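# Carry tube rack through self-closing door to desk

## Task

Move the tube rack off the counter, take it through the door that swings shut by itself, and set it on the desk. It counts only if the rack stands upright, each tube sits all the way down in a hole, and the door is closed at the end. The rack or any tube touching the floor is a failure. Either robot or both may be used. At the end, release the rack and back the robots away. A robot that falls over or is left leaning is a failure.

## Robot and tools

ROBOTS. Two identical Hello Robot Stretch 4 units, r1 and r2. Each has an omni-wheel base, a lift on a vertical mast, a telescoping arm reaching forward, a wrist with yaw, pitch and roll, a two-finger gripper, and four cameras. They are about 1.6 m tall, and the base rim lies within 0.23 m of the base origin. Loose objects may get an occasional small shove.

FRAMES. Each robot reports in its own base frame: origin on the floor under the base centre, x forward, y left, z up. hand_pose is a point between the open fingertips, given in that frame. With all wrist joints at 0 its axes match the base axes, and the printed value can be slightly wrong. The odometry frame is the base frame where the robot started. Neither robot's state tells you where the other one is. Use images, lidar_m and wrist_depth_mm for that.

execute_actions. Arguments: "actions", a list holding one action or nothing (empty just reports state and images), and optional "cameras", a list of names from r1_/r2_ head_camera, head_left_camera, head_right_camera, wrist_camera, or "all". Null or omitted gives all cameras, [] gives none, and an unknown name rejects the call. An action maps "r1" and/or "r2" to commands:
- "base": one relative move from where the base last reported itself, never a pose. {"translate_m": d} drives straight, forward positive, -2 to 2 m. {"strafe_m": d} slides sideways, left positive, -2 to 2 m. {"rotate_rad": d} turns in place, counter-clockwise positive, -3.2 to 3.2.
- "joints": absolute targets by name. lift_m 0 to 1.2. arm_m 0 to 0.55. wrist_yaw_rad -1.134 to 4.276 (0 forward, + left, 3.14 stowed; above 3.4 the arm may block it). wrist_pitch_rad -1.117 to 4.259 (0 level, 1.57 pointing down). wrist_roll_rad -1.117 to 4.259 (+ is clockwise seen from behind). gripper_m -0.038 to 0.141, the fingertip gap; below 0 the tips squeeze each other. A joint target past its limit is clipped and flagged. Any other bad value or key rejects the whole call and nothing moves.
- "pace": "slow", "default", "fast" or "max". Base speed is 0.1/0.3/0.4/0.6 m/s and turning 1/2/3/4 rad/s. Above lift_m 0.2 these are capped lower, down to 0.3 m/s and 1 rad/s at full height.
- "contact_limits": {"arm_m": value}, from 0 (gentlest) to 0.75, default 0.5. It sets how hard the arm may push before halting.
- "end_of_arm": "enable_torque", sent alone, revives wrist or gripper motors that shut off.
Everything in one action starts together. A joint, base or robot you leave out may keep driving toward its old target. One action lasts at most 15 s. If a result reports a stop, the remaining execute_actions, wait and finished_scene calls in that same reply are skipped.

wait: {"seconds": 0 to 10}. It commands nothing and returns state and images.
zoom_image: {"camera": name, "region": [x0,y0,x1,y1]} in pixels of that camera's latest full image, top-left origin, at most 504x504.
finished_scene: {"scene": integer 1 to 2}. It ends the current scene for good, so the goal must already hold and stay that way.

RESULTS. base_status and joint_status: "done" (for the base this only means the wheels turned the commanded amount, even if they slipped); "off_target" (stopped short, may still push); "contact_stop_at_<key>" (blocked; that part may go slack, so a lift can sag under load and a base can roll); "limit_stop_at_<name>"; "time_out"; "torque_fault" (wrist motor went limp, send enable_torque). After a stop the old target is dropped. "limit_stop_at_tilt" means a lean over 6 degrees: lift, arm and wheels go slack and ignore commands until the lean eases. "limit_stop_at_own_body" means a self-collision. Move the joint away from the body. This is likely with pitch below -0.2 combined with roll below -0.4 or above 4. To unfold at scene start, send lift_m 0.4 with wrist_yaw_rad 0. on_its_own lists things you did not command, and "held at" there is a target, not a position.
lidar_m: 12 ranges in metres, 30-degree sectors, the 1st straight ahead and going counter-clockwise (4th left, 7th behind, 10th right). "-" means nothing seen or closer than 0.25 m. It covers roughly 0.15 m up to robot height, sees the other robot and table tops, and misses glass, thin legs and much of the area behind.
wrist_depth_mm: 7x7 grid of median depths, 100 to 2000 mm, from the top left; clear objects are omitted.
base_odometry comes from wheel counts; heading is in -3.142 to 3.142, left positive. If turned_by_wheels and turned_by_imu differ by over ~0.1 rad, something was hit or slipped, and the heading error is about their difference. base_tilt is in degrees (forward/right positive), with a fixed bias up to ~1.5.
motor_effort is percent of max, positive toward higher joint values, with the peak in brackets. It is noisy and biased. Wheel positive means turning right. An effort outside its rest range suggests pushing or carrying a load.

GRIPPER. To grasp, command a gap smaller than the object; a smaller value squeezes harder and pulls the object inward. Neither the reading nor "done" proves a hold. Check motor_effort on gripper_m at values of 0 or more. If the fingertips jam on a surface, raise the lift. A level gripper holding over ~2 kg trips a torque_fault.

CAMERAS. Head cameras are 420x560 pinhole; head_left/right are 420x672 fisheye; wrist cameras are 616x392. Calibration maps each robot's base frame to the camera. It has small errors, which grow for the wrist camera at long arm extension.

AVOID. Robot-to-robot contact: a hard press between bases fails the run, and once touching, even millimetres more is a hard press. The two bases may travel up to ~3 cm differently per metre, so a shared load can be jerked and tip a robot. With more than 1 kg held and arm_m above 0.2, drive and turn gently and not fast. Avoid steady hard pushes, especially with the gripper high or a high contact limit. Avoid drops, slams, torque faults, and letting the rack or tubes reach the floor. A steady tilt reading may mean a wheel is on something. Shorter total robot motion time is better.

Each tool is called after "Call:" as name(argument=value, ...), one argument or row to a line, values as JSON.

## Session

Call:
execute_actions(
  actions=[],
)

Scene clock: 0.00 s.
r1.base_odometry: x=+0.000 y=+0.000 heading=+0.000 (m, m, rad; r1's odometry frame)
r1.turned_by_wheels: +0.000 (rad since the last result)
r1.turned_by_imu: +0.000 (rad since the last result)
r1.base_tilt: forward=-0.6 right=-0.6 (deg)
r1.lidar_m: 0.72 0.76 1.12 1.81 1.94 2.44 1.16 1.02 0.73 0.67 0.72 0.82
r1.base_status: not commanded
r1.joint_positions: lift_m=+0.230 arm_m=+0.001 wrist_yaw_rad=+3.122 wrist_pitch_rad=+0.015 wrist_roll_rad=+0.010 gripper_m=+0.057
r1.joint_status: not commanded
r1.motor_effort: lift_m=+18 arm_m=+0 wrist_yaw_rad=-1 wrist_pitch_rad=-5 wrist_roll_rad=+1 gripper_m=-3 wheel_0=+0 wheel_1=+0 wheel_2=+0 (%)
r1.hand_pose: x=-0.1149 y=+0.0930 z=+0.4041 quat_wxyz=(+0.010, -0.007, +0.005, +1.000) (m; r1's base frame)
r1.wrist_depth_mm: - 137 - - - - - / - 118 163 - - - - / - 121 164 - - - - / 138 138 298 1537 - - - / 1098 1708 - 1397 - - - / 1138 1397 191 1336 193 1366 1430 / 866 904 960 107 960 917 960
r2.base_odometry: x=+0.000 y=+0.000 heading=+0.000 (m, m, rad; r2's odometry frame)
r2.turned_by_wheels: +0.000 (rad since the last result)
r2.turned_by_imu: +0.000 (rad since the last result)
r2.base_tilt: forward=-0.5 right=+0.2 (deg)
r2.lidar_m: 0.86 0.82 0.85 1.18 1.18 2.23 1.85 1.78 1.37 0.98 0.94 1.00
r2.base_status: not commanded
r2.joint_positions: lift_m=+0.251 arm_m=+0.002 wrist_yaw_rad=+3.131 wrist_pitch_rad=+0.014 wrist_roll_rad=-0.018 gripper_m=+0.057
r2.joint_status: not commanded
r2.motor_effort: lift_m=+19 arm_m=-1 wrist_yaw_rad=+0 wrist_pitch_rad=-6 wrist_roll_rad=-2 gripper_m=-2 wheel_0=+0 wheel_1=+0 wheel_2=+0 (%)
r2.hand_pose: x=-0.1144 y=+0.0905 z=+0.4254 quat_wxyz=(+0.005, -0.007, -0.009, +1.000) (m; r2's base frame)
r2.wrist_depth_mm: - 140 1921 - - - 1921 / - 115 151 - - - 1983 / - 122 163 - - - 1921 / 143 142 1863 - - - 1983 / 231 1708 1921 - - - 1921 / 228 1464 202 1430 216 1308 1281 / 229 960 1060 - 1008 904 946
pictures: r1_head_camera, r1_head_left_camera, r1_head_right_camera, r1_wrist_camera, r2_head_camera, r2_head_left_camera, r2_head_right_camera, r2_wrist_camera
Images, in order (width x height): r1_head_camera 420x560, r1_head_left_camera 420x672, r1_head_right_camera 420x672, r1_wrist_camera 616x392, r2_head_camera 420x560, r2_head_left_camera 420x672, r2_head_right_camera 420x672, r2_wrist_camera 616x392.

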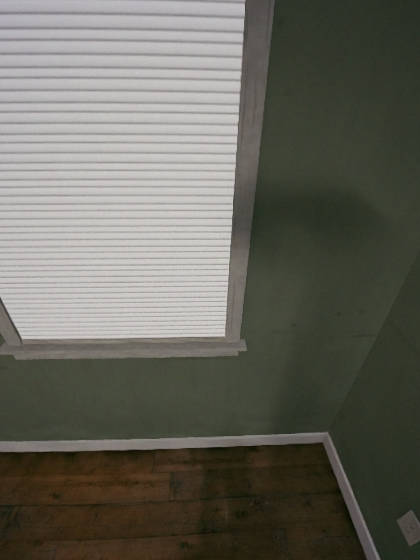

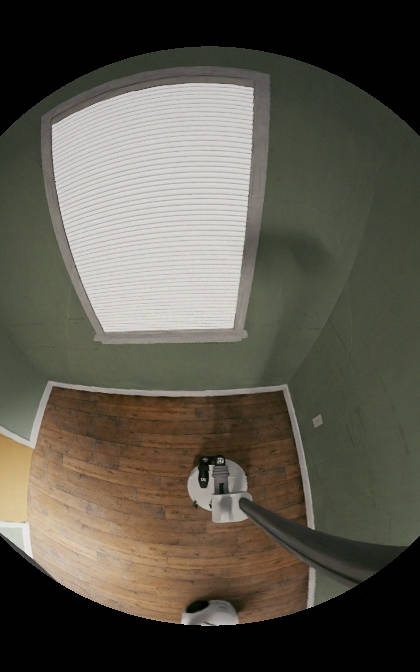

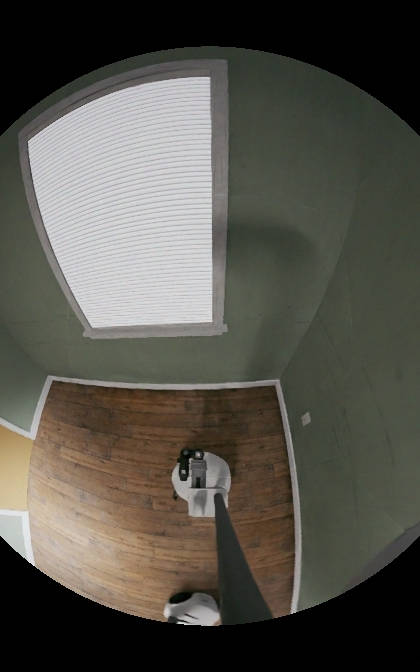

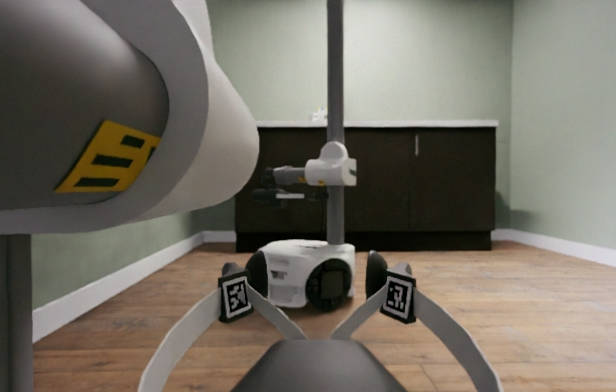

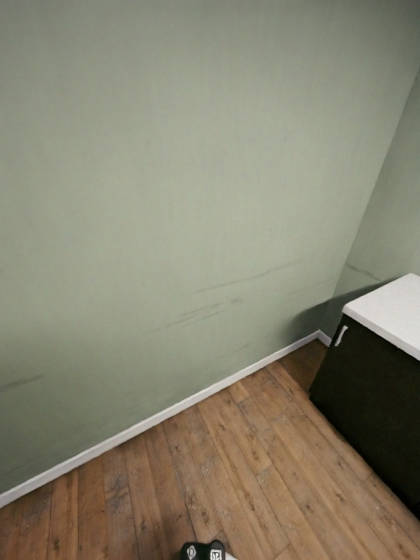

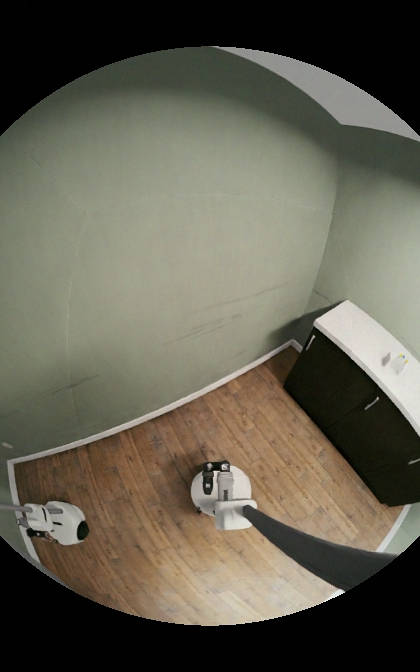

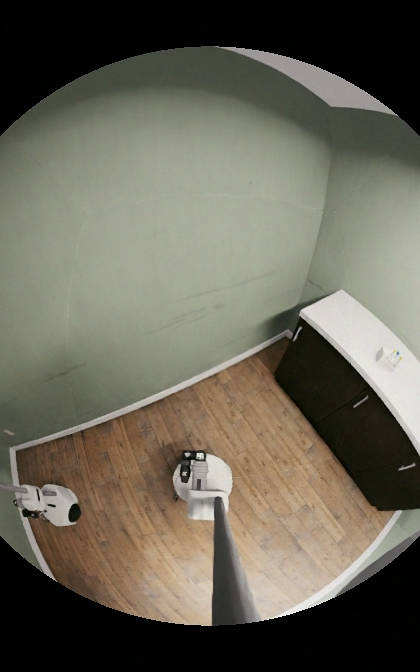

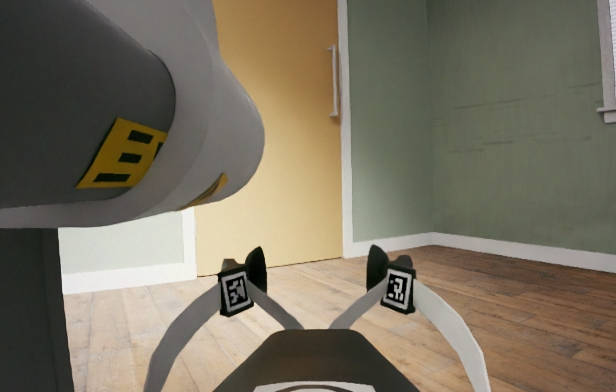

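Call:
execute_actions(
  actions=[
    {"r1":{"base":{"rotate_rad":1.6}},"r2":{"base":{"rotate_rad":-1.17},"joints":{"lift_m":0.85,"wrist_yaw_rad":0,"gripper_m":0.14}}},
  ],
  cameras=["r1_head_camera","r2_head_camera","r2_wrist_camera"],
)

Scene clock: 10.43 s.
r1.base_odometry: x=+0.000 y=+0.000 heading=+1.600 (m, m, rad; r1's odometry frame)
r1.turned_by_wheels: +1.600 (rad since the last result)
r1.turned_by_imu: +1.633 (rad since the last result)
r1.base_tilt: forward=-0.6 right=-0.5 (deg)
r1.lidar_m: 1.83 1.95 2.39 1.17 0.97 0.72 0.68 0.72 0.81 0.74 0.78 1.16
r1.base_status: done
r1.joint_positions: lift_m=+0.230 arm_m=+0.001 wrist_yaw_rad=+3.122 wrist_pitch_rad=+0.015 wrist_roll_rad=+0.010 gripper_m=+0.057
r1.joint_status: not commanded
r1.motor_effort: lift_m=+18(18) arm_m=-1(0) wrist_yaw_rad=+2(1) wrist_pitch_rad=-5(5) wrist_roll_rad=+1(1) gripper_m=-3(6) wheel_0=-1(6) wheel_1=-1(8) wheel_2=-1(8) (%)
r1.hand_pose: x=-0.1149 y=+0.0930 z=+0.4041 quat_wxyz=(+0.010, -0.007, +0.005, +1.000) (m; r1's base frame)
r1.wrist_depth_mm: - 137 820 809 809 820 831 / - 118 163 831 831 809 820 / - 121 164 831 820 831 820 / 139 139 298 820 831 831 831 / 842 842 842 842 831 831 831 / 854 842 191 854 193 831 842 / 831 842 842 106 831 831 820
r2.base_odometry: x=+0.000 y=+0.000 heading=-1.170 (m, m, rad; r2's odometry frame)
r2.turned_by_wheels: -1.170 (rad since the last result)
r2.turned_by_imu: -1.184 (rad since the last result)
r2.base_tilt: forward=-0.5 right=+0.2 (deg)
r2.lidar_m: 0.93 0.96 0.91 0.82 0.84 1.07 1.19 2.19 1.92 1.78 1.55 1.02
r2.base_status: done
r2.joint_positions: lift_m=+0.850 arm_m=+0.002 wrist_yaw_rad=+0.000 wrist_pitch_rad=+0.014 wrist_roll_rad=-0.018 gripper_m=+0.140
r2.joint_status: all done
r2.motor_effort: lift_m=+22(23) arm_m=-2(1) wrist_yaw_rad=-2(6) wrist_pitch_rad=-8(8) wrist_roll_rad=-2(2) gripper_m=-2(3) wheel_0=+3(7) wheel_1=+0(8) wheel_2=+1(8) (%)
r2.hand_pose: x=+0.4616 y=-0.0874 z=+1.0239 quat_wxyz=(+1.000, -0.009, +0.007, +0.000) (m; r2's base frame)
r2.wrist_depth_mm: 1281 1281 1308 1366 1366 1397 1430 / 1255 1308 1308 1336 1366 1397 1464 / 1255 1281 1336 1308 1397 1397 1464 / 1255 1281 1366 1397 1397 1397 1499 / 931 917 904 891 866 820 820 / 723 732 750 741 788 820 842 / 723 732 750 - 798 809 820
pictures: r1_head_camera, r2_head_camera, r2_wrist_camera
camera_calibration (this result's frames):
r2_wrist_camera: T_world_to_cam=[[0.0438287, -0.999028, -0.00469489, -0.0923253], [-0.0575131, 0.00216849, -0.998342, 1.09652], [0.997382, 0.0440261, -0.0573622, -0.171728], [0, 0, 0, 1]] pos_world=[0.238389, -0.0870528, 1.08442]
Images, in order (width x height): r1_head_camera 420x560, r2_head_camera 420x560, r2_wrist_camera 616x392.

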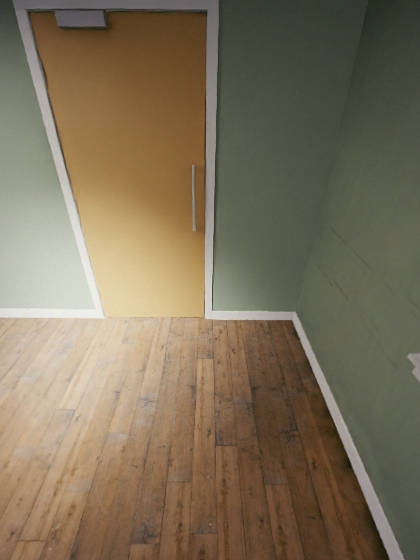

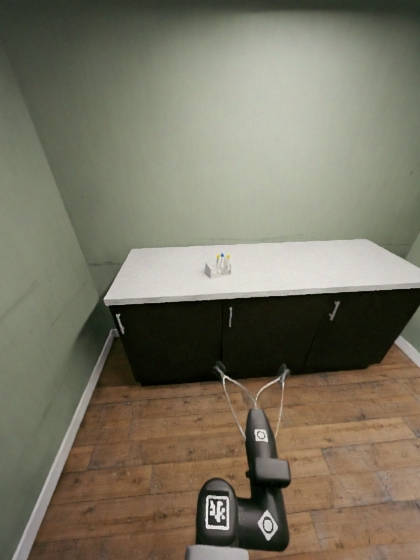

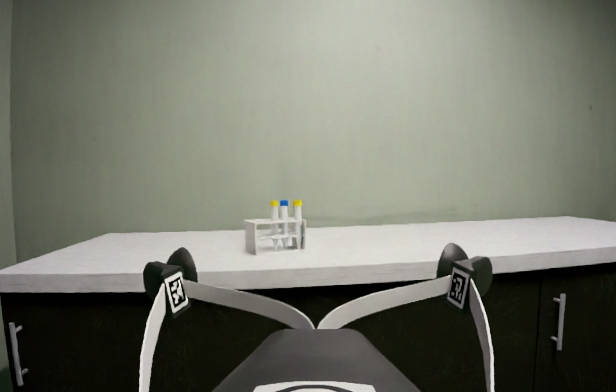

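Call:
execute_actions(
  actions=[
    {"r1":{"base":{"translate_m":1.0},"joints":{"lift_m":0.8,"wrist_yaw_rad":0,"gripper_m":0.1}},"r2":{"base":{"translate_m":0.4},"joints":{"lift_m":0.95,"wrist_pitch_rad":0.5,"wrist_yaw_rad":0.15}}},
  ],
  cameras=["r1_head_camera","r1_wrist_camera","r2_head_camera","r2_wrist_camera"],
)

Call:
zoom_image(
  camera="r2_head_camera",
  region=[150,260,290,380],
)

Scene clock: 36.83 s.
r1.base_odometry: x=-0.029 y=+1.000 heading=+1.600 (m, m, rad; r1's odometry frame)
r1.turned_by_wheels: +0.000 (rad since the last result)
r1.turned_by_imu: +0.000 (rad since the last result)
r1.base_tilt: forward=-0.6 right=-0.6 (deg)
r1.lidar_m: 0.81 0.92 1.24 2.29 1.73 1.74 1.70 1.12 0.83 0.80 0.84 0.91
r1.base_status: done
r1.joint_positions: lift_m=+0.800 arm_m=+0.001 wrist_yaw_rad=+0.000 wrist_pitch_rad=+0.015 wrist_roll_rad=+0.010 gripper_m=+0.100
r1.joint_status: all done
r1.motor_effort: lift_m=+20(21) arm_m=-1(0) wrist_yaw_rad=+2(5) wrist_pitch_rad=-6(5) wrist_roll_rad=+0(1) gripper_m=+2(2) wheel_0=+0(4) wheel_1=-1(3) wheel_2=+0(11) (%)
r1.hand_pose: x=+0.4602 y=-0.0874 z=+0.9738 quat_wxyz=(+1.000, +0.005, +0.007, +0.000) (m; r1's base frame)
r1.wrist_depth_mm: 676 676 668 654 668 654 647 / 683 668 668 661 654 654 654 / 683 676 676 668 668 654 654 / 699 683 676 661 661 661 654 / 691 676 676 676 668 661 661 / 683 691 195 661 676 676 647 / 699 691 683 107 683 668 661
r2.base_odometry: x=+0.156 y=-0.368 heading=-1.169 (m, m, rad; r2's odometry frame)
r2.turned_by_wheels: +0.000 (rad since the last result)
r2.turned_by_imu: -0.002 (rad since the last result)
r2.base_tilt: forward=-0.7 right=+0.3 (deg)
r2.lidar_m: 0.53 0.53 0.69 0.87 0.88 1.14 2.37 1.75 1.87 1.71 0.90 0.60
r2.base_status: done
r2.joint_positions: lift_m=+0.950 arm_m=+0.002 wrist_yaw_rad=+0.150 wrist_pitch_rad=+0.502 wrist_roll_rad=-0.018 gripper_m=+0.140
r2.joint_status: all done
r2.motor_effort: lift_m=+22(24) arm_m=-1(2) wrist_yaw_rad=+0(7) wrist_pitch_rad=-5(5) wrist_roll_rad=-3(2) gripper_m=+0(1) wheel_0=+4(8) wheel_1=+2(4) wheel_2=-2(11) (%)
r2.hand_pose: x=+0.4363 y=-0.0486 z=+0.9892 quat_wxyz=(+0.966, -0.027, +0.247, +0.075) (m; r2's base frame)
r2.wrist_depth_mm: 866 878 854 854 842 842 842 / 904 904 904 878 878 878 854 / 683 661 640 521 621 615 603 / 492 488 484 469 466 459 452 / 415 399 399 394 389 379 389 / 484 469 469 442 452 442 452 / 544 525 517 - 500 500 496
pictures: r1_head_camera, r1_wrist_camera, r2_head_camera, r2_wrist_camera
camera_calibration (this result's frames):
r1_wrist_camera: T_world_to_cam=[[0.0212656, -0.999676, 0.0140061, -0.10719], [-0.0315968, -0.0146743, -0.999393, 1.03528], [0.999274, 0.0208101, -0.0318986, -0.203237], [0, 0, 0, 1]] pos_world=[0.23808, -0.0877342, 1.02967]
r2_wrist_camera: T_world_to_cam=[[0.185211, -0.982391, -0.0245785, -0.0939082], [-0.51324, -0.0753717, -0.854929, 1.11354], [0.838023, 0.170957, -0.518162, 0.381377], [0, 0, 0, 1]] pos_world=[0.269304, -0.0735241, 1.1473]
Images, in order (width x height): r1_head_camera 420x560, r1_wrist_camera 616x392, r2_head_camera 420x560, r2_wrist_camera 616x392.

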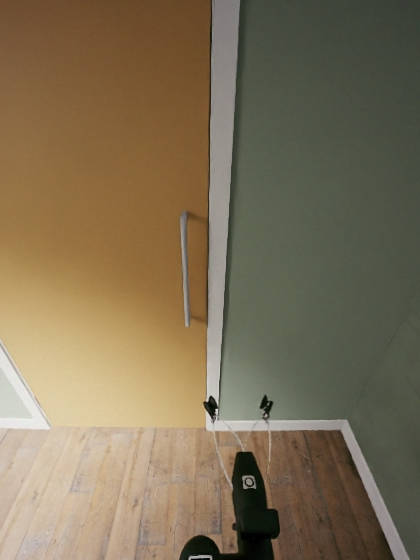

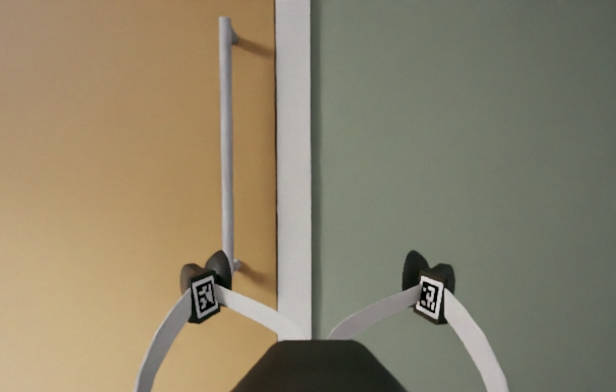

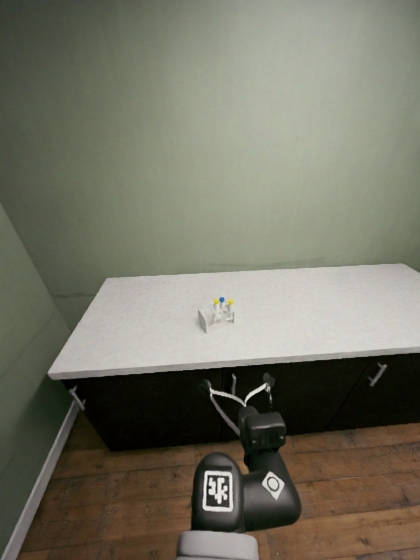

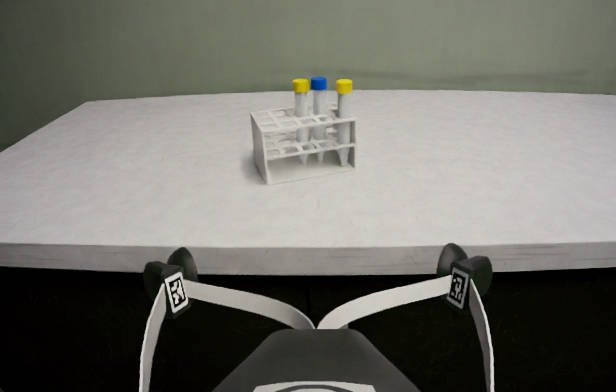

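Region (150, 260, 290, 380) of r2_head_camera's 420x560 image, scaled by 3.600, with more detail than that image has; it fills the top 432 rows of this view, and the rest is white.

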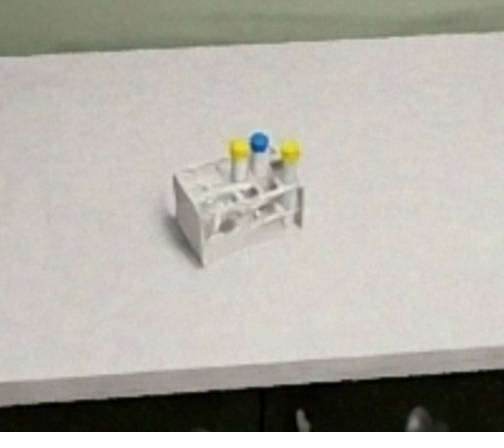

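Call:
execute_actions(
  actions=[
    {"r1":{"base":{"strafe_m":0.15},"joints":{"arm_m":0.15}},"r2":{"base":{"rotate_rad":0.54},"joints":{"lift_m":0.9,"wrist_pitch_rad":0.3,"wrist_yaw_rad":0,"gripper_m":0.141,"wrist_roll_rad":0}}},
  ],
  cameras=[],
)

Call:
execute_actions(
  actions=[
    {"r1":{"base":{"translate_m":0.12}},"r2":{"base":{"strafe_m":-0.276}}},
  ],
  cameras=["r1_head_camera","r1_wrist_camera","r2_head_camera","r2_wrist_camera"],
)

Scene clock: 46.50 s.
r1.base_odometry: x=-0.179 y=+0.995 heading=+1.600 (m, m, rad; r1's odometry frame)
r1.turned_by_wheels: +0.000 (rad since the last result)
r1.turned_by_imu: +0.001 (rad since the last result)
r1.base_tilt: forward=-0.6 right=-0.6 (deg)
r1.lidar_m: 0.80 0.92 1.29 2.12 1.57 1.77 1.68 1.34 0.98 0.95 1.02 0.92
r1.base_status: done
r1.joint_positions: lift_m=+0.800 arm_m=+0.149 wrist_yaw_rad=+0.000 wrist_pitch_rad=+0.015 wrist_roll_rad=+0.010 gripper_m=+0.100
r1.joint_status: all done
r1.motor_effort: lift_m=+20(20) arm_m=+7(5) wrist_yaw_rad=+0(2) wrist_pitch_rad=-6(6) wrist_roll_rad=+1(1) gripper_m=-7(2) wheel_0=+1(6) wheel_1=-1(8) wheel_2=-1(2) (%)
r1.hand_pose: x=+0.6082 y=-0.0874 z=+0.9738 quat_wxyz=(+1.000, +0.005, +0.007, +0.000) (m; r1's base frame)
r1.wrist_depth_mm: 525 525 521 517 508 512 512 / 535 530 521 517 508 512 517 / 525 530 525 521 517 517 512 / 530 535 525 525 525 512 512 / 539 539 525 525 508 521 521 / 549 535 195 530 512 517 521 / 544 535 539 106 517 525 525
r2.base_odometry: x=+0.156 y=-0.368 heading=-0.630 (m, m, rad; r2's odometry frame)
r2.turned_by_wheels: +0.539 (rad since the last result)
r2.turned_by_imu: +0.545 (rad since the last result)
r2.base_tilt: forward=-0.5 right=+0.3 (deg)
r2.lidar_m: 0.56 0.72 0.88 0.89 1.14 2.44 1.59 1.86 1.73 0.90 0.60 0.53
r2.base_status: done
r2.joint_positions: lift_m=+0.900 arm_m=+0.002 wrist_yaw_rad=+0.000 wrist_pitch_rad=+0.303 wrist_roll_rad=+0.000 gripper_m=+0.141
r2.joint_status: all done
r2.motor_effort: lift_m=+15(18) arm_m=-1(1) wrist_yaw_rad=-1(6) wrist_pitch_rad=-8(12) wrist_roll_rad=+0(0) gripper_m=-1(0) wheel_0=-6(8) wheel_1=-3(7) wheel_2=-5(7) (%)
r2.hand_pose: x=+0.4486 y=-0.0874 z=+0.9926 quat_wxyz=(+0.989, +0.000, +0.151, +0.000) (m; r2's base frame)
r2.wrist_depth_mm: 788 1008 1008 917 854 750 707 / 809 1008 1060 960 878 788 732 / 820 991 1118 976 904 809 732 / 831 976 640 634 609 508 421 / 842 500 442 439 424 410 404 / 842 564 455 368 342 309 310 / 866 597 521 - 379 340 296
pictures: none
No camera images: the call's "cameras" was empty. Leave "cameras" out to get every camera's image.

Scene clock: 48.73 s.
r1.base_odometry: x=-0.183 y=+1.115 heading=+1.600 (m, m, rad; r1's odometry frame)
r1.turned_by_wheels: +0.000 (rad since the last result)
r1.turned_by_imu: +0.000 (rad since the last result)
r1.base_tilt: forward=-0.6 right=-0.6 (deg)
r1.lidar_m: 0.70 0.80 1.10 1.75 1.63 1.90 1.81 1.35 1.00 0.96 1.00 0.77
r1.base_status: done
r1.joint_positions: lift_m=+0.800 arm_m=+0.149 wrist_yaw_rad=+0.000 wrist_pitch_rad=+0.015 wrist_roll_rad=+0.010 gripper_m=+0.100
r1.joint_status: not commanded
r1.motor_effort: lift_m=+19(20) arm_m=+6(7) wrist_yaw_rad=+1(0) wrist_pitch_rad=-5(6) wrist_roll_rad=+1(1) gripper_m=+0(0) wheel_0=-1(2) wheel_1=-1(5) wheel_2=+0(3) (%)
r1.hand_pose: x=+0.6082 y=-0.0874 z=+0.9738 quat_wxyz=(+1.000, +0.005, +0.007, +0.000) (m; r1's base frame)
r1.wrist_depth_mm: 407 404 402 397 399 392 392 / 407 404 404 404 397 397 392 / 407 410 407 399 397 397 397 / 413 407 410 404 399 399 397 / 415 407 413 407 402 399 397 / 421 415 196 410 394 404 397 / 418 415 415 106 397 404 402
r2.base_odometry: x=-0.006 y=-0.591 heading=-0.630 (m, m, rad; r2's odometry frame)
r2.turned_by_wheels: +0.000 (rad since the last result)
r2.turned_by_imu: +0.000 (rad since the last result)
r2.base_tilt: forward=-0.6 right=+0.2 (deg)
r2.lidar_m: 0.44 0.58 1.12 1.14 1.45 2.66 1.64 1.61 1.48 0.71 0.48 0.43
r2.base_status: done
r2.joint_positions: lift_m=+0.900 arm_m=+0.002 wrist_yaw_rad=+0.000 wrist_pitch_rad=+0.302 wrist_roll_rad=+0.000 gripper_m=+0.141
r2.joint_status: not commanded
r2.motor_effort: lift_m=+17(17) arm_m=-1(1) wrist_yaw_rad=+0(1) wrist_pitch_rad=-8(9) wrist_roll_rad=+0(1) gripper_m=-3(3) wheel_0=+3(11) wheel_1=+1(10) wheel_2=+0(3) (%)
r2.hand_pose: x=+0.4486 y=-0.0874 z=+0.9925 quat_wxyz=(+0.989, +0.000, +0.151, +0.000) (m; r2's base frame)
r2.wrist_depth_mm: 1042 1008 891 798 732 668 634 / 1008 1060 946 866 759 699 654 / 1060 1160 991 866 798 723 683 / 699 668 654 436 554 585 564 / 459 452 445 407 424 410 404 / 410 343 309 334 303 294 309 / 496 402 306 - 272 258 -
pictures: r1_head_camera, r1_wrist_camera, r2_head_camera, r2_wrist_camera
camera_calibration (this result's frames):
r1_wrist_camera: T_world_to_cam=[[0.0213248, -0.999674, 0.0140078, -0.110358], [-0.0315205, -0.0146763, -0.999395, 1.03993], [0.999276, 0.0208704, -0.0318232, -0.351205], [0, 0, 0, 1]] pos_world=[0.386084, -0.0877302, 1.02967]
r2_wrist_camera: T_world_to_cam=[[0.0351047, -0.998811, -0.0338203, -0.0591491], [-0.338985, 0.0199344, -0.940581, 1.13489], [0.940137, 0.0444834, -0.337882, 0.143656], [0, 0, 0, 1]] pos_world=[0.251732, -0.0880925, 1.114]
Images, in order (width x height): r1_head_camera 420x560, r1_wrist_camera 616x392, r2_head_camera 420x560, r2_wrist_camera 616x392.

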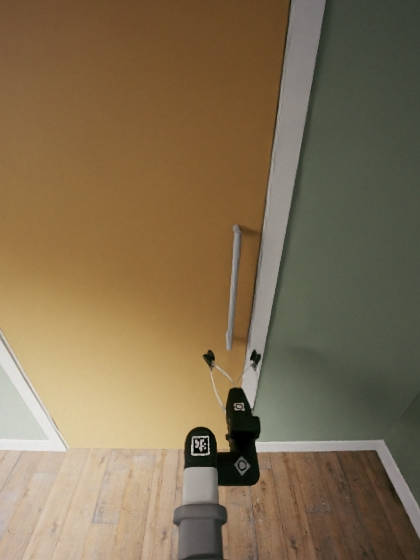

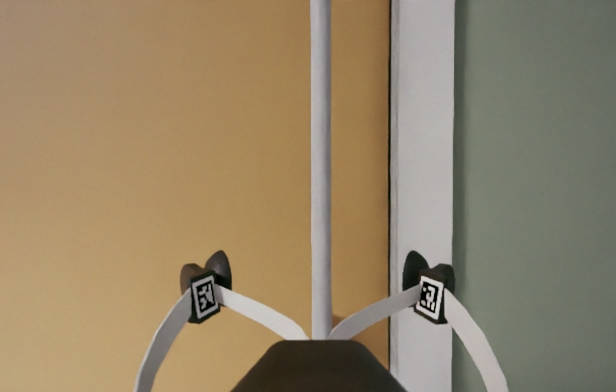

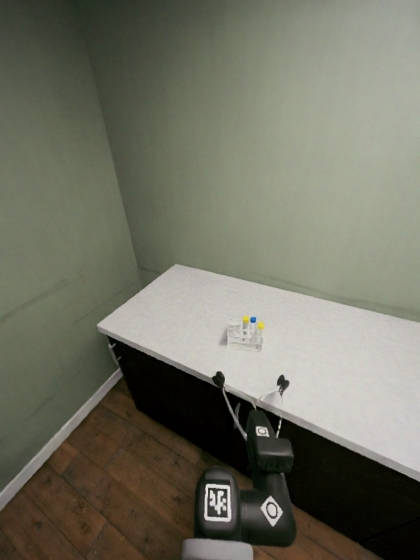

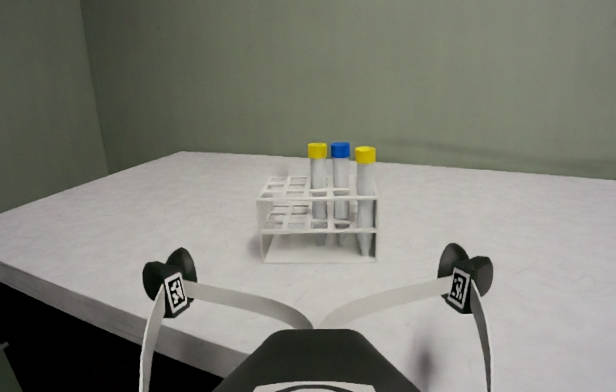

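Call:
execute_actions(
  actions=[
    {"r1":{"joints":{"arm_m":0.29,"gripper_m":0.06}},"r2":{"joints":{"lift_m":0.85,"arm_m":0.14}}},
  ],
  cameras=["r1_head_camera","r1_wrist_camera","r2_wrist_camera"],
)

Scene clock: 53.13 s.
r1.base_odometry: x=-0.183 y=+1.115 heading=+1.600 (m, m, rad; r1's odometry frame)
r1.turned_by_wheels: +0.000 (rad since the last result)
r1.turned_by_imu: +0.001 (rad since the last result)
r1.base_tilt: forward=-0.6 right=-0.6 (deg)
r1.lidar_m: 0.68 0.79 1.10 1.77 1.63 1.88 1.81 1.36 1.01 0.95 1.02 0.76
r1.base_status: not commanded
r1.joint_positions: lift_m=+0.800 arm_m=+0.289 wrist_yaw_rad=+0.000 wrist_pitch_rad=+0.015 wrist_roll_rad=+0.010 gripper_m=+0.060
r1.joint_status: all done
r1.motor_effort: lift_m=+20(20) arm_m=+6(7) wrist_yaw_rad=+2(0) wrist_pitch_rad=-6(5) wrist_roll_rad=+0(1) gripper_m=-3(1) wheel_0=-1(1) wheel_1=+0(1) wheel_2=+0(0) (%)
r1.hand_pose: x=+0.7482 y=-0.0874 z=+0.9738 quat_wxyz=(+1.000, +0.005, +0.007, +0.000) (m; r1's base frame)
r1.wrist_depth_mm: 264 264 262 260 258 242 254 / 265 265 263 259 260 244 256 / 268 266 264 263 263 246 257 / 270 266 266 263 262 248 259 / 272 268 268 265 264 249 262 / 272 271 193 202 199 249 263 / 274 272 271 106 267 251 263
r2.base_odometry: x=-0.006 y=-0.591 heading=-0.630 (m, m, rad; r2's odometry frame)
r2.turned_by_wheels: +0.000 (rad since the last result)
r2.turned_by_imu: +0.000 (rad since the last result)
r2.base_tilt: forward=-0.5 right=+0.2 (deg)
r2.lidar_m: 0.46 0.56 1.12 1.15 1.45 2.66 1.62 1.58 1.47 0.72 0.47 0.43
r2.base_status: not commanded
r2.joint_positions: lift_m=+0.850 arm_m=+0.139 wrist_yaw_rad=+0.000 wrist_pitch_rad=+0.302 wrist_roll_rad=+0.000 gripper_m=+0.141
r2.joint_status: all done
r2.motor_effort: lift_m=+15(18) arm_m=+5(6) wrist_yaw_rad=-1(0) wrist_pitch_rad=-6(8) wrist_roll_rad=-2(0) gripper_m=+1(2) wheel_0=+4(3) wheel_1=+1(1) wheel_2=+0(0) (%)
r2.hand_pose: x=+0.5854 y=-0.0874 z=+0.9426 quat_wxyz=(+0.989, +0.000, +0.151, +0.000) (m; r2's base frame)
r2.wrist_depth_mm: 931 842 759 683 615 564 530 / 976 904 798 723 654 591 544 / 1025 917 798 640 310 609 569 / 521 500 415 278 260 442 430 / 345 338 297 293 282 307 303 / 257 244 232 251 227 221 234 / 211 204 213 - 204 194 -
pictures: r1_head_camera, r1_wrist_camera, r2_wrist_camera
camera_calibration (this result's frames):
r1_wrist_camera: T_world_to_cam=[[0.0213397, -0.999674, 0.0140083, -0.11335], [-0.0314993, -0.0146768, -0.999396, 1.04434], [0.999276, 0.0208855, -0.0318023, -0.491085], [0, 0, 0, 1]] pos_world=[0.526044, -0.0877292, 1.02968]
r2_wrist_camera: T_world_to_cam=[[0.0353141, -0.998804, -0.0338283, -0.0656966], [-0.338841, 0.019878, -0.940633, 1.13437], [0.940181, 0.0446801, -0.337734, -0.00201527], [0, 0, 0, 1]] pos_world=[0.388586, -0.0880769, 1.06412]
Images, in order (width x height): r1_head_camera 420x560, r1_wrist_camera 616x392, r2_wrist_camera 616x392.

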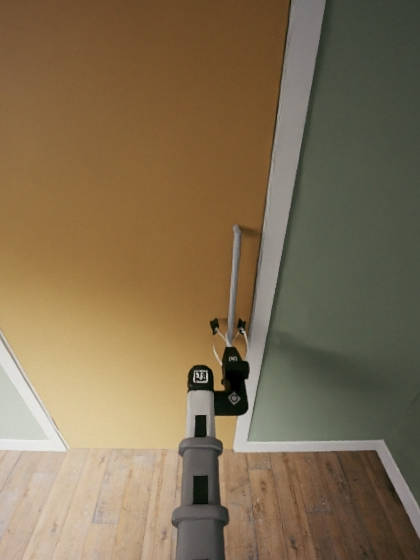

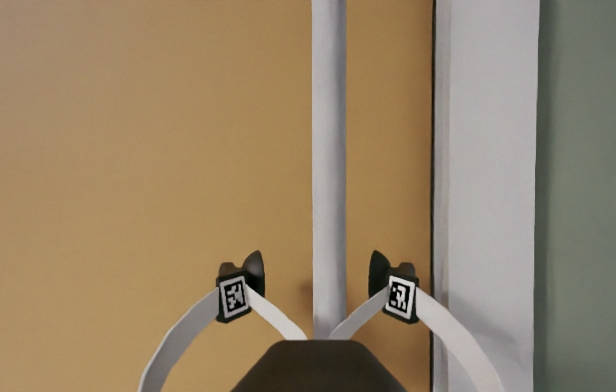

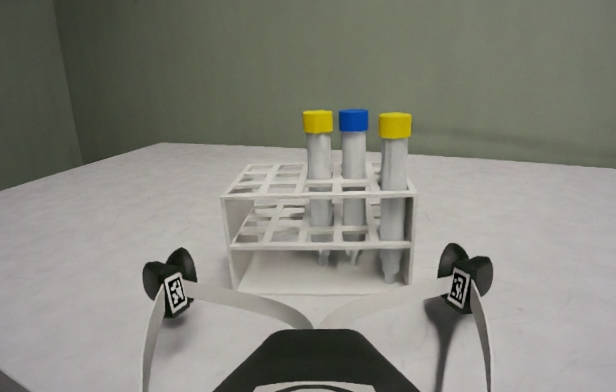

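Call:
execute_actions(
  actions=[
    {"r1":{"joints":{"gripper_m":-0.03}},"r2":{"joints":{"arm_m":0.215},"pace":"slow"}},
  ],
  cameras=["r1_wrist_camera","r2_head_camera","r2_wrist_camera"],
)

Call:
execute_actions(
  actions=[
    {"r1":{"joints":{"arm_m":0.15,"wrist_yaw_rad":0.04},"pace":"slow"},"r2":{"joints":{"gripper_m":0.09}}},
  ],
  cameras=["r1_head_camera","r1_wrist_camera","r2_wrist_camera"],
)

Scene clock: 60.83 s.
r1.base_odometry: x=-0.182 y=+1.115 heading=+1.599 (m, m, rad; r1's odometry frame)
r1.turned_by_wheels: -0.001 (rad since the last result)
r1.turned_by_imu: +0.000 (rad since the last result)
r1.base_tilt: forward=-0.5 right=-0.6 (deg)
r1.lidar_m: 0.68 0.78 1.09 2.13 1.63 1.86 1.81 1.34 0.98 0.95 1.00 0.78
r1.base_status: not commanded
r1.joint_positions: lift_m=+0.800 arm_m=+0.290 wrist_yaw_rad=-0.001 wrist_pitch_rad=+0.015 wrist_roll_rad=+0.010 gripper_m=-0.029
r1.joint_status: all done
r1.motor_effort: lift_m=+20(21) arm_m=-1(7) wrist_yaw_rad=+2(15) wrist_pitch_rad=-6(7) wrist_roll_rad=+1(0) gripper_m=-25(29) wheel_0=-9(9) wheel_1=-4(4) wheel_2=+3(2) (%)
r1.hand_pose: x=+0.7495 y=-0.0876 z=+0.9737 quat_wxyz=(+1.000, +0.005, +0.008, +0.000) (m; r1's base frame)
r1.wrist_depth_mm: 258 257 256 253 252 241 254 / 259 258 258 253 254 244 255 / 260 259 257 255 254 244 256 / 263 262 259 256 256 246 257 / 264 264 259 200 256 248 259 / 266 264 181 191 181 247 262 / 266 265 264 106 259 249 262
r2.base_odometry: x=-0.006 y=-0.591 heading=-0.630 (m, m, rad; r2's odometry frame)
r2.turned_by_wheels: +0.000 (rad since the last result)
r2.turned_by_imu: +0.000 (rad since the last result)
r2.base_tilt: forward=-0.5 right=+0.3 (deg)
r2.lidar_m: 0.46 0.57 1.11 1.13 1.47 2.67 1.66 1.60 1.48 0.73 0.46 0.41
r2.base_status: not commanded
r2.joint_positions: lift_m=+0.850 arm_m=+0.214 wrist_yaw_rad=+0.000 wrist_pitch_rad=+0.302 wrist_roll_rad=+0.000 gripper_m=+0.141
r2.joint_status: all done
r2.motor_effort: lift_m=+15(15) arm_m=+6(5) wrist_yaw_rad=-1(1) wrist_pitch_rad=-8(7) wrist_roll_rad=-1(1) gripper_m=-2(0) wheel_0=+4(4) wheel_1=+1(1) wheel_2=+0(0) (%)
r2.hand_pose: x=+0.6604 y=-0.0874 z=+0.9426 quat_wxyz=(+0.989, +0.000, +0.151, +0.000) (m; r2's base frame)
r2.wrist_depth_mm: 854 778 683 609 554 508 477 / 904 809 707 647 580 530 484 / 946 842 741 634 207 554 512 / 521 500 449 220 213 436 427 / 343 340 231 227 200 307 301 / 255 243 221 198 213 220 237 / 211 204 211 - 204 193 -
pictures: r1_wrist_camera, r2_head_camera, r2_wrist_camera
camera_calibration (this result's frames):
r1_wrist_camera: T_world_to_cam=[[0.020708, -0.999688, 0.0140014, -0.11308], [-0.0317966, -0.0146558, -0.999387, 1.04451], [0.99928, 0.0202501, -0.0320902, -0.49211], [0, 0, 0, 1]] pos_world=[0.527309, -0.0877714, 1.02966]
r2_wrist_camera: T_world_to_cam=[[0.0351308, -0.99881, -0.033832, -0.0682697], [-0.338838, 0.0199436, -0.940633, 1.15977], [0.940189, 0.0445088, -0.337734, -0.0725045], [0, 0, 0, 1]] pos_world=[0.463541, -0.0880914, 1.06412]
Images, in order (width x height): r1_wrist_camera 616x392, r2_head_camera 420x560, r2_wrist_camera 616x392.

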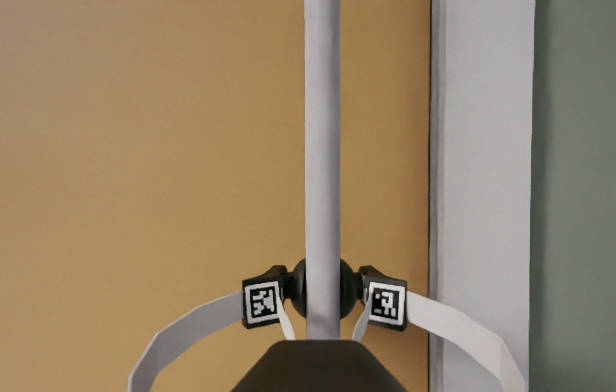

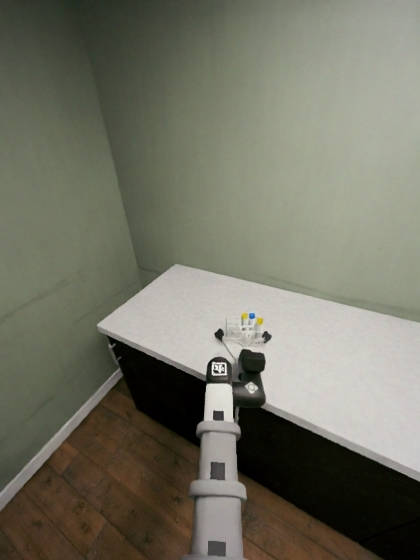

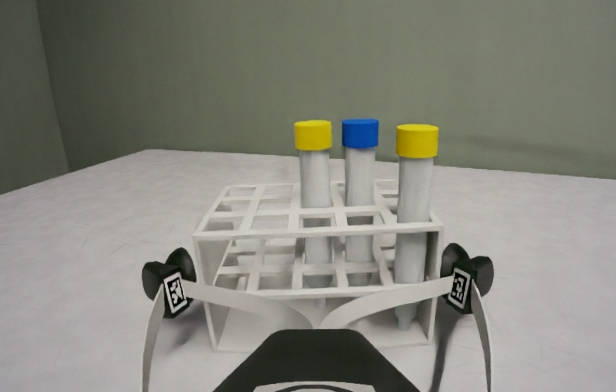

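Scene clock: 63.53 s.
r1.base_odometry: x=-0.183 y=+1.115 heading=+1.600 (m, m, rad; r1's odometry frame)
r1.turned_by_wheels: +0.001 (rad since the last result)
r1.turned_by_imu: -0.003 (rad since the last result)
r1.base_tilt: forward=-0.6 right=-0.6 (deg)
r1.lidar_m: 0.56 0.70 1.10 2.14 1.63 1.89 1.81 1.35 1.00 0.95 1.00 0.79
r1.base_status: not commanded
r1.joint_positions: lift_m=+0.800 arm_m=+0.152 wrist_yaw_rad=+0.052 wrist_pitch_rad=+0.016 wrist_roll_rad=+0.010 gripper_m=-0.029
r1.joint_status: all done
r1.on_its_own: wrist_yaw_rad is at rest, and its effort (-36) is outside its rest range (-13 to +13)
r1.motor_effort: lift_m=+20(20) arm_m=-13(15) wrist_yaw_rad=-36(35) wrist_pitch_rad=-9(8) wrist_roll_rad=+0(0) gripper_m=-25(29) wheel_0=-1(17) wheel_1=-1(8) wheel_2=+8(9) (%)
r1.hand_pose: x=+0.6158 y=-0.0722 z=+0.9735 quat_wxyz=(+1.000, +0.005, +0.008, +0.026) (m; r1's base frame)
r1.wrist_depth_mm: 312 293 274 252 243 364 368 / 315 294 276 252 243 366 373 / 319 296 277 256 246 368 373 / 319 298 278 254 247 368 377 / 322 300 279 198 248 370 377 / 322 301 181 195 181 382 377 / 324 300 283 106 249 245 379
r2.base_odometry: x=-0.006 y=-0.591 heading=-0.630 (m, m, rad; r2's odometry frame)
r2.turned_by_wheels: +0.000 (rad since the last result)
r2.turned_by_imu: +0.000 (rad since the last result)
r2.base_tilt: forward=-0.6 right=+0.2 (deg)
r2.lidar_m: 0.43 0.59 1.12 1.14 1.49 2.64 1.65 1.59 1.48 0.71 0.46 0.43
r2.base_status: not commanded
r2.joint_positions: lift_m=+0.850 arm_m=+0.214 wrist_yaw_rad=+0.000 wrist_pitch_rad=+0.303 wrist_roll_rad=+0.000 gripper_m=+0.090
r2.joint_status: all done
r2.motor_effort: lift_m=+15(15) arm_m=+5(6) wrist_yaw_rad=+0(1) wrist_pitch_rad=-9(9) wrist_roll_rad=-1(1) gripper_m=-19(17) wheel_0=+3(3) wheel_1=+1(1) wheel_2=+0(0) (%)
r2.hand_pose: x=+0.6603 y=-0.0874 z=+0.9424 quat_wxyz=(+0.989, +0.000, +0.151, +0.000) (m; r2's base frame)
r2.wrist_depth_mm: 854 759 683 609 554 508 477 / 878 809 715 640 585 530 488 / 946 831 741 627 201 549 508 / 512 496 436 214 205 436 427 / 343 338 216 221 194 309 298 / 254 230 200 229 195 215 236 / 211 202 202 - 203 193 -
pictures: r1_head_camera, r1_wrist_camera, r2_wrist_camera
camera_calibration (this result's frames):
r1_wrist_camera: T_world_to_cam=[[0.0736046, -0.997189, 0.0139874, -0.127309], [-0.0316764, -0.016356, -0.999364, 1.04006], [0.996784, 0.0731148, -0.0327912, -0.352879], [0, 0, 0, 1]] pos_world=[0.394061, -0.0841388, 1.02961]
r2_wrist_camera: T_world_to_cam=[[0.0351023, -0.99881, -0.0338618, -0.0682288], [-0.339637, 0.0199435, -0.940345, 1.15979], [0.939901, 0.044509, -0.338533, -0.0715901], [0, 0, 0, 1]] pos_world=[0.46359, -0.0880914, 1.06406]
Images, in order (width x height): r1_head_camera 420x560, r1_wrist_camera 616x392, r2_wrist_camera 616x392.

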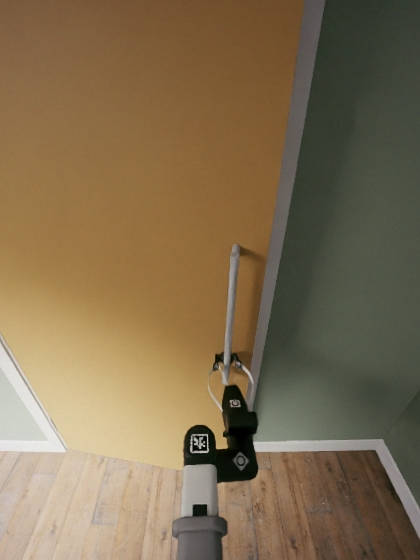

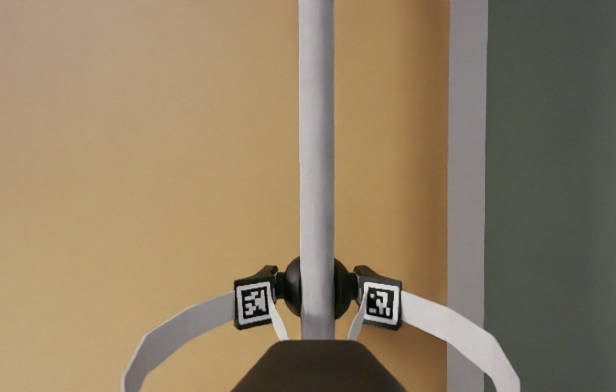

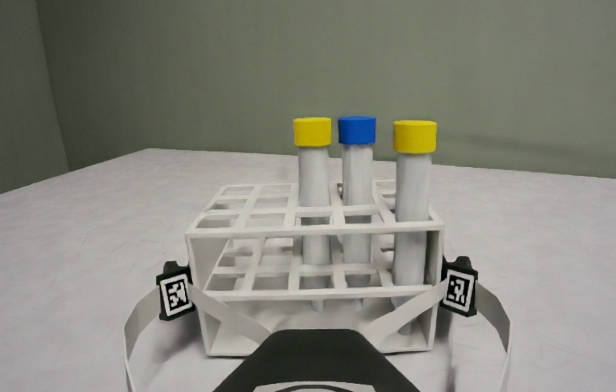

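Call:
execute_actions(
  actions=[
    {"r1":{"base":{"translate_m":-0.2},"joints":{"arm_m":0.34,"wrist_yaw_rad":0.1},"pace":"slow"},"r2":{"joints":{"lift_m":0.9,"gripper_m":0.08},"pace":"slow"}},
  ],
  cameras=["r2_wrist_camera"],
)

Call:
execute_actions(
  actions=[
    {"r1":{"base":{"translate_m":-0.2},"joints":{"arm_m":0.54},"pace":"slow"},"r2":{"joints":{"arm_m":0},"base":{"rotate_rad":2.6},"pace":"slow"}},
  ],
  cameras=["r1_head_camera","r2_head_left_camera","r2_wrist_camera"],
)

Scene clock: 83.83 s.
r1.base_odometry: x=-0.177 y=+0.916 heading=+1.600 (m, m, rad; r1's odometry frame)
r1.turned_by_wheels: -0.001 (rad since the last result)
r1.turned_by_imu: +0.000 (rad since the last result)
r1.base_tilt: forward=-0.6 right=-0.6 (deg)
r1.lidar_m: 0.76 0.90 1.40 1.58 1.57 1.67 1.61 1.34 0.97 0.95 0.99 0.99
r1.base_status: done
r1.joint_positions: lift_m=+0.800 arm_m=+0.340 wrist_yaw_rad=+0.100 wrist_pitch_rad=+0.015 wrist_roll_rad=+0.010 gripper_m=-0.029
r1.joint_status: all done
r1.motor_effort: lift_m=+20(20) arm_m=+0(14) wrist_yaw_rad=-1(28) wrist_pitch_rad=-6(9) wrist_roll_rad=+1(0) gripper_m=-24(26) wheel_0=-7(8) wheel_1=-5(7) wheel_2=+5(12) (%)
r1.hand_pose: x=+0.8066 y=-0.0581 z=+0.9737 quat_wxyz=(+0.999, +0.005, +0.008, +0.050) (m; r1's base frame)
r1.wrist_depth_mm: 330 303 279 251 241 364 368 / 332 306 283 252 243 368 373 / 334 306 282 255 245 368 373 / 340 310 285 265 247 370 375 / 338 310 287 256 245 373 375 / 343 312 180 192 180 373 377 / 345 314 290 106 246 240 379
r2.base_odometry: x=-0.006 y=-0.591 heading=-0.630 (m, m, rad; r2's odometry frame)
r2.turned_by_wheels: +0.000 (rad since the last result)
r2.turned_by_imu: +0.000 (rad since the last result)
r2.base_tilt: forward=-0.5 right=+0.2 (deg)
r2.lidar_m: 0.44 0.57 1.12 1.13 1.47 2.68 1.59 1.61 1.47 0.75 0.47 0.43
r2.base_status: not commanded
r2.joint_positions: lift_m=+0.900 arm_m=+0.214 wrist_yaw_rad=+0.000 wrist_pitch_rad=+0.303 wrist_roll_rad=+0.000 gripper_m=+0.080
r2.joint_status: all done
r2.motor_effort: lift_m=+23(24) arm_m=+5(5) wrist_yaw_rad=+0(0) wrist_pitch_rad=-10(11) wrist_roll_rad=-1(0) gripper_m=-16(19) wheel_0=+4(3) wheel_1=+1(1) wheel_2=+0(0) (%)
r2.hand_pose: x=+0.6603 y=-0.0874 z=+0.9917 quat_wxyz=(+0.989, +0.000, +0.151, +0.000) (m; r2's base frame)
r2.wrist_depth_mm: 854 768 683 609 559 508 473 / 904 809 715 640 585 530 488 / 931 854 759 647 193 554 512 / 931 654 574 208 202 559 530 / 455 445 212 217 189 402 399 / 336 306 194 224 191 186 306 / 277 268 256 - 204 254 -
pictures: r2_wrist_camera
camera_calibration (this result's frames):
r2_wrist_camera: T_world_to_cam=[[0.0350959, -0.99881, -0.0338693, -0.0665461], [-0.339803, 0.0199448, -0.940285, 1.20623], [0.939842, 0.0445091, -0.338698, -0.0546714], [0, 0, 0, 1]] pos_world=[0.463598, -0.0880915, 1.11343]
Images, in order (width x height): r2_wrist_camera 616x392.

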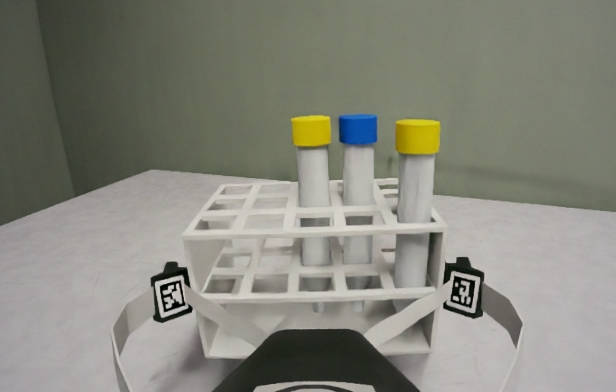

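Scene clock: 87.73 s.
r1.base_odometry: x=-0.171 y=+0.716 heading=+1.599 (m, m, rad; r1's odometry frame)
r1.turned_by_wheels: +0.000 (rad since the last result)
r1.turned_by_imu: +0.000 (rad since the last result)
r1.base_tilt: forward=-0.6 right=-0.6 (deg)
r1.lidar_m: 0.94 1.12 1.66 1.51 1.30 1.48 1.42 1.36 0.97 0.92 1.00 1.21
r1.base_status: done
r1.joint_positions: lift_m=+0.800 arm_m=+0.540 wrist_yaw_rad=+0.101 wrist_pitch_rad=+0.014 wrist_roll_rad=+0.010 gripper_m=-0.029
r1.joint_status: all done
r1.motor_effort: lift_m=+21(20) arm_m=+2(2) wrist_yaw_rad=-1(1) wrist_pitch_rad=-5(6) wrist_roll_rad=+1(0) gripper_m=-24(27) wheel_0=-6(9) wheel_1=-5(8) wheel_2=+5(11) (%)
r1.hand_pose: x=+1.0064 y=-0.0579 z=+0.9740 quat_wxyz=(+0.999, +0.005, +0.007, +0.050) (m; r1's base frame)
r1.wrist_depth_mm: 329 303 278 251 241 366 368 / 330 304 279 252 244 366 373 / 336 307 283 253 244 368 370 / 338 310 285 255 246 370 373 / 340 310 287 202 244 373 379 / 342 312 181 198 180 373 375 / 343 314 290 106 246 240 379
r2.base_odometry: x=-0.006 y=-0.591 heading=+1.969 (m, m, rad; r2's odometry frame)
r2.turned_by_wheels: +2.599 (rad since the last result)
r2.turned_by_imu: +2.630 (rad since the last result)
r2.base_tilt: forward=-0.6 right=+0.2 (deg)
r2.lidar_m: 0.43 1.54 1.63 1.48 0.78 0.47 0.42 0.43 0.55 1.13 1.12 1.42
r2.base_status: done
r2.joint_positions: lift_m=+0.900 arm_m=+0.003 wrist_yaw_rad=+0.000 wrist_pitch_rad=+0.303 wrist_roll_rad=+0.000 gripper_m=+0.080
r2.joint_status: all done
joint sent to its limit — the command would take r2.arm_m past its lower limit, so that joint was sent only as far as its limit.
r2.motor_effort: lift_m=+23(23) arm_m=-5(6) wrist_yaw_rad=-2(0) wrist_pitch_rad=-11(10) wrist_roll_rad=-1(0) gripper_m=-20(19) wheel_0=-4(7) wheel_1=-3(7) wheel_2=-2(9) (%)
r2.hand_pose: x=+0.4492 y=-0.0874 z=+0.9917 quat_wxyz=(+0.989, +0.000, +0.151, +0.000) (m; r2's base frame)
r2.wrist_depth_mm: - - - - - 1537 1182 / - - - - - 1576 1182 / - - - 203 195 1661 1255 / - - 1576 208 202 1708 1229 / - - 211 216 190 1499 1281 / 1921 1537 195 224 191 186 1281 / 1499 1464 1430 - 204 1397 1281
pictures: r1_head_camera, r2_head_left_camera, r2_wrist_camera
camera_calibration (this result's frames):
r2_wrist_camera: T_world_to_cam=[[0.035301, -0.998802, -0.033894, -0.059144], [-0.339874, 0.0198951, -0.940261, 1.13449], [0.939808, 0.0447118, -0.338764, 0.143856], [0, 0, 0, 1]] pos_world=[0.252474, -0.088076, 1.11344]
Images, in order (width x height): r1_head_camera 420x560, r2_head_left_camera 420x672, r2_wrist_camera 616x392.

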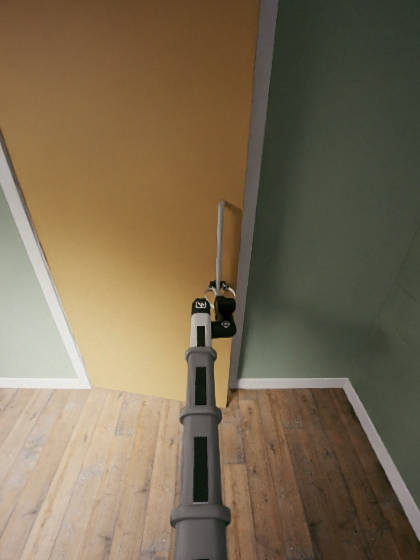

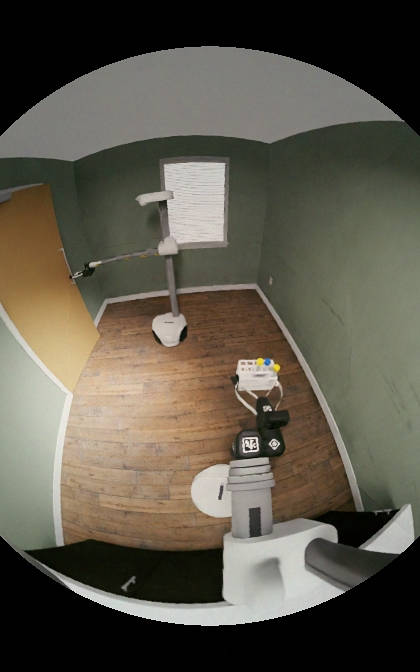

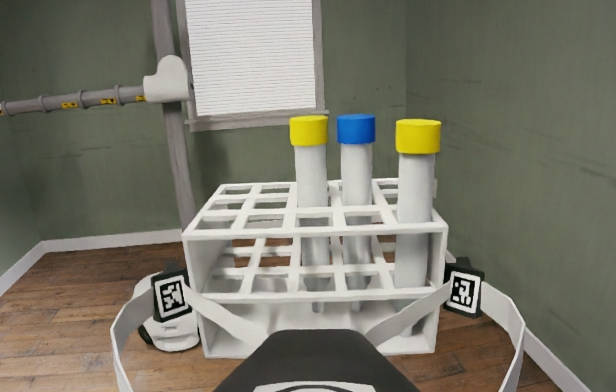

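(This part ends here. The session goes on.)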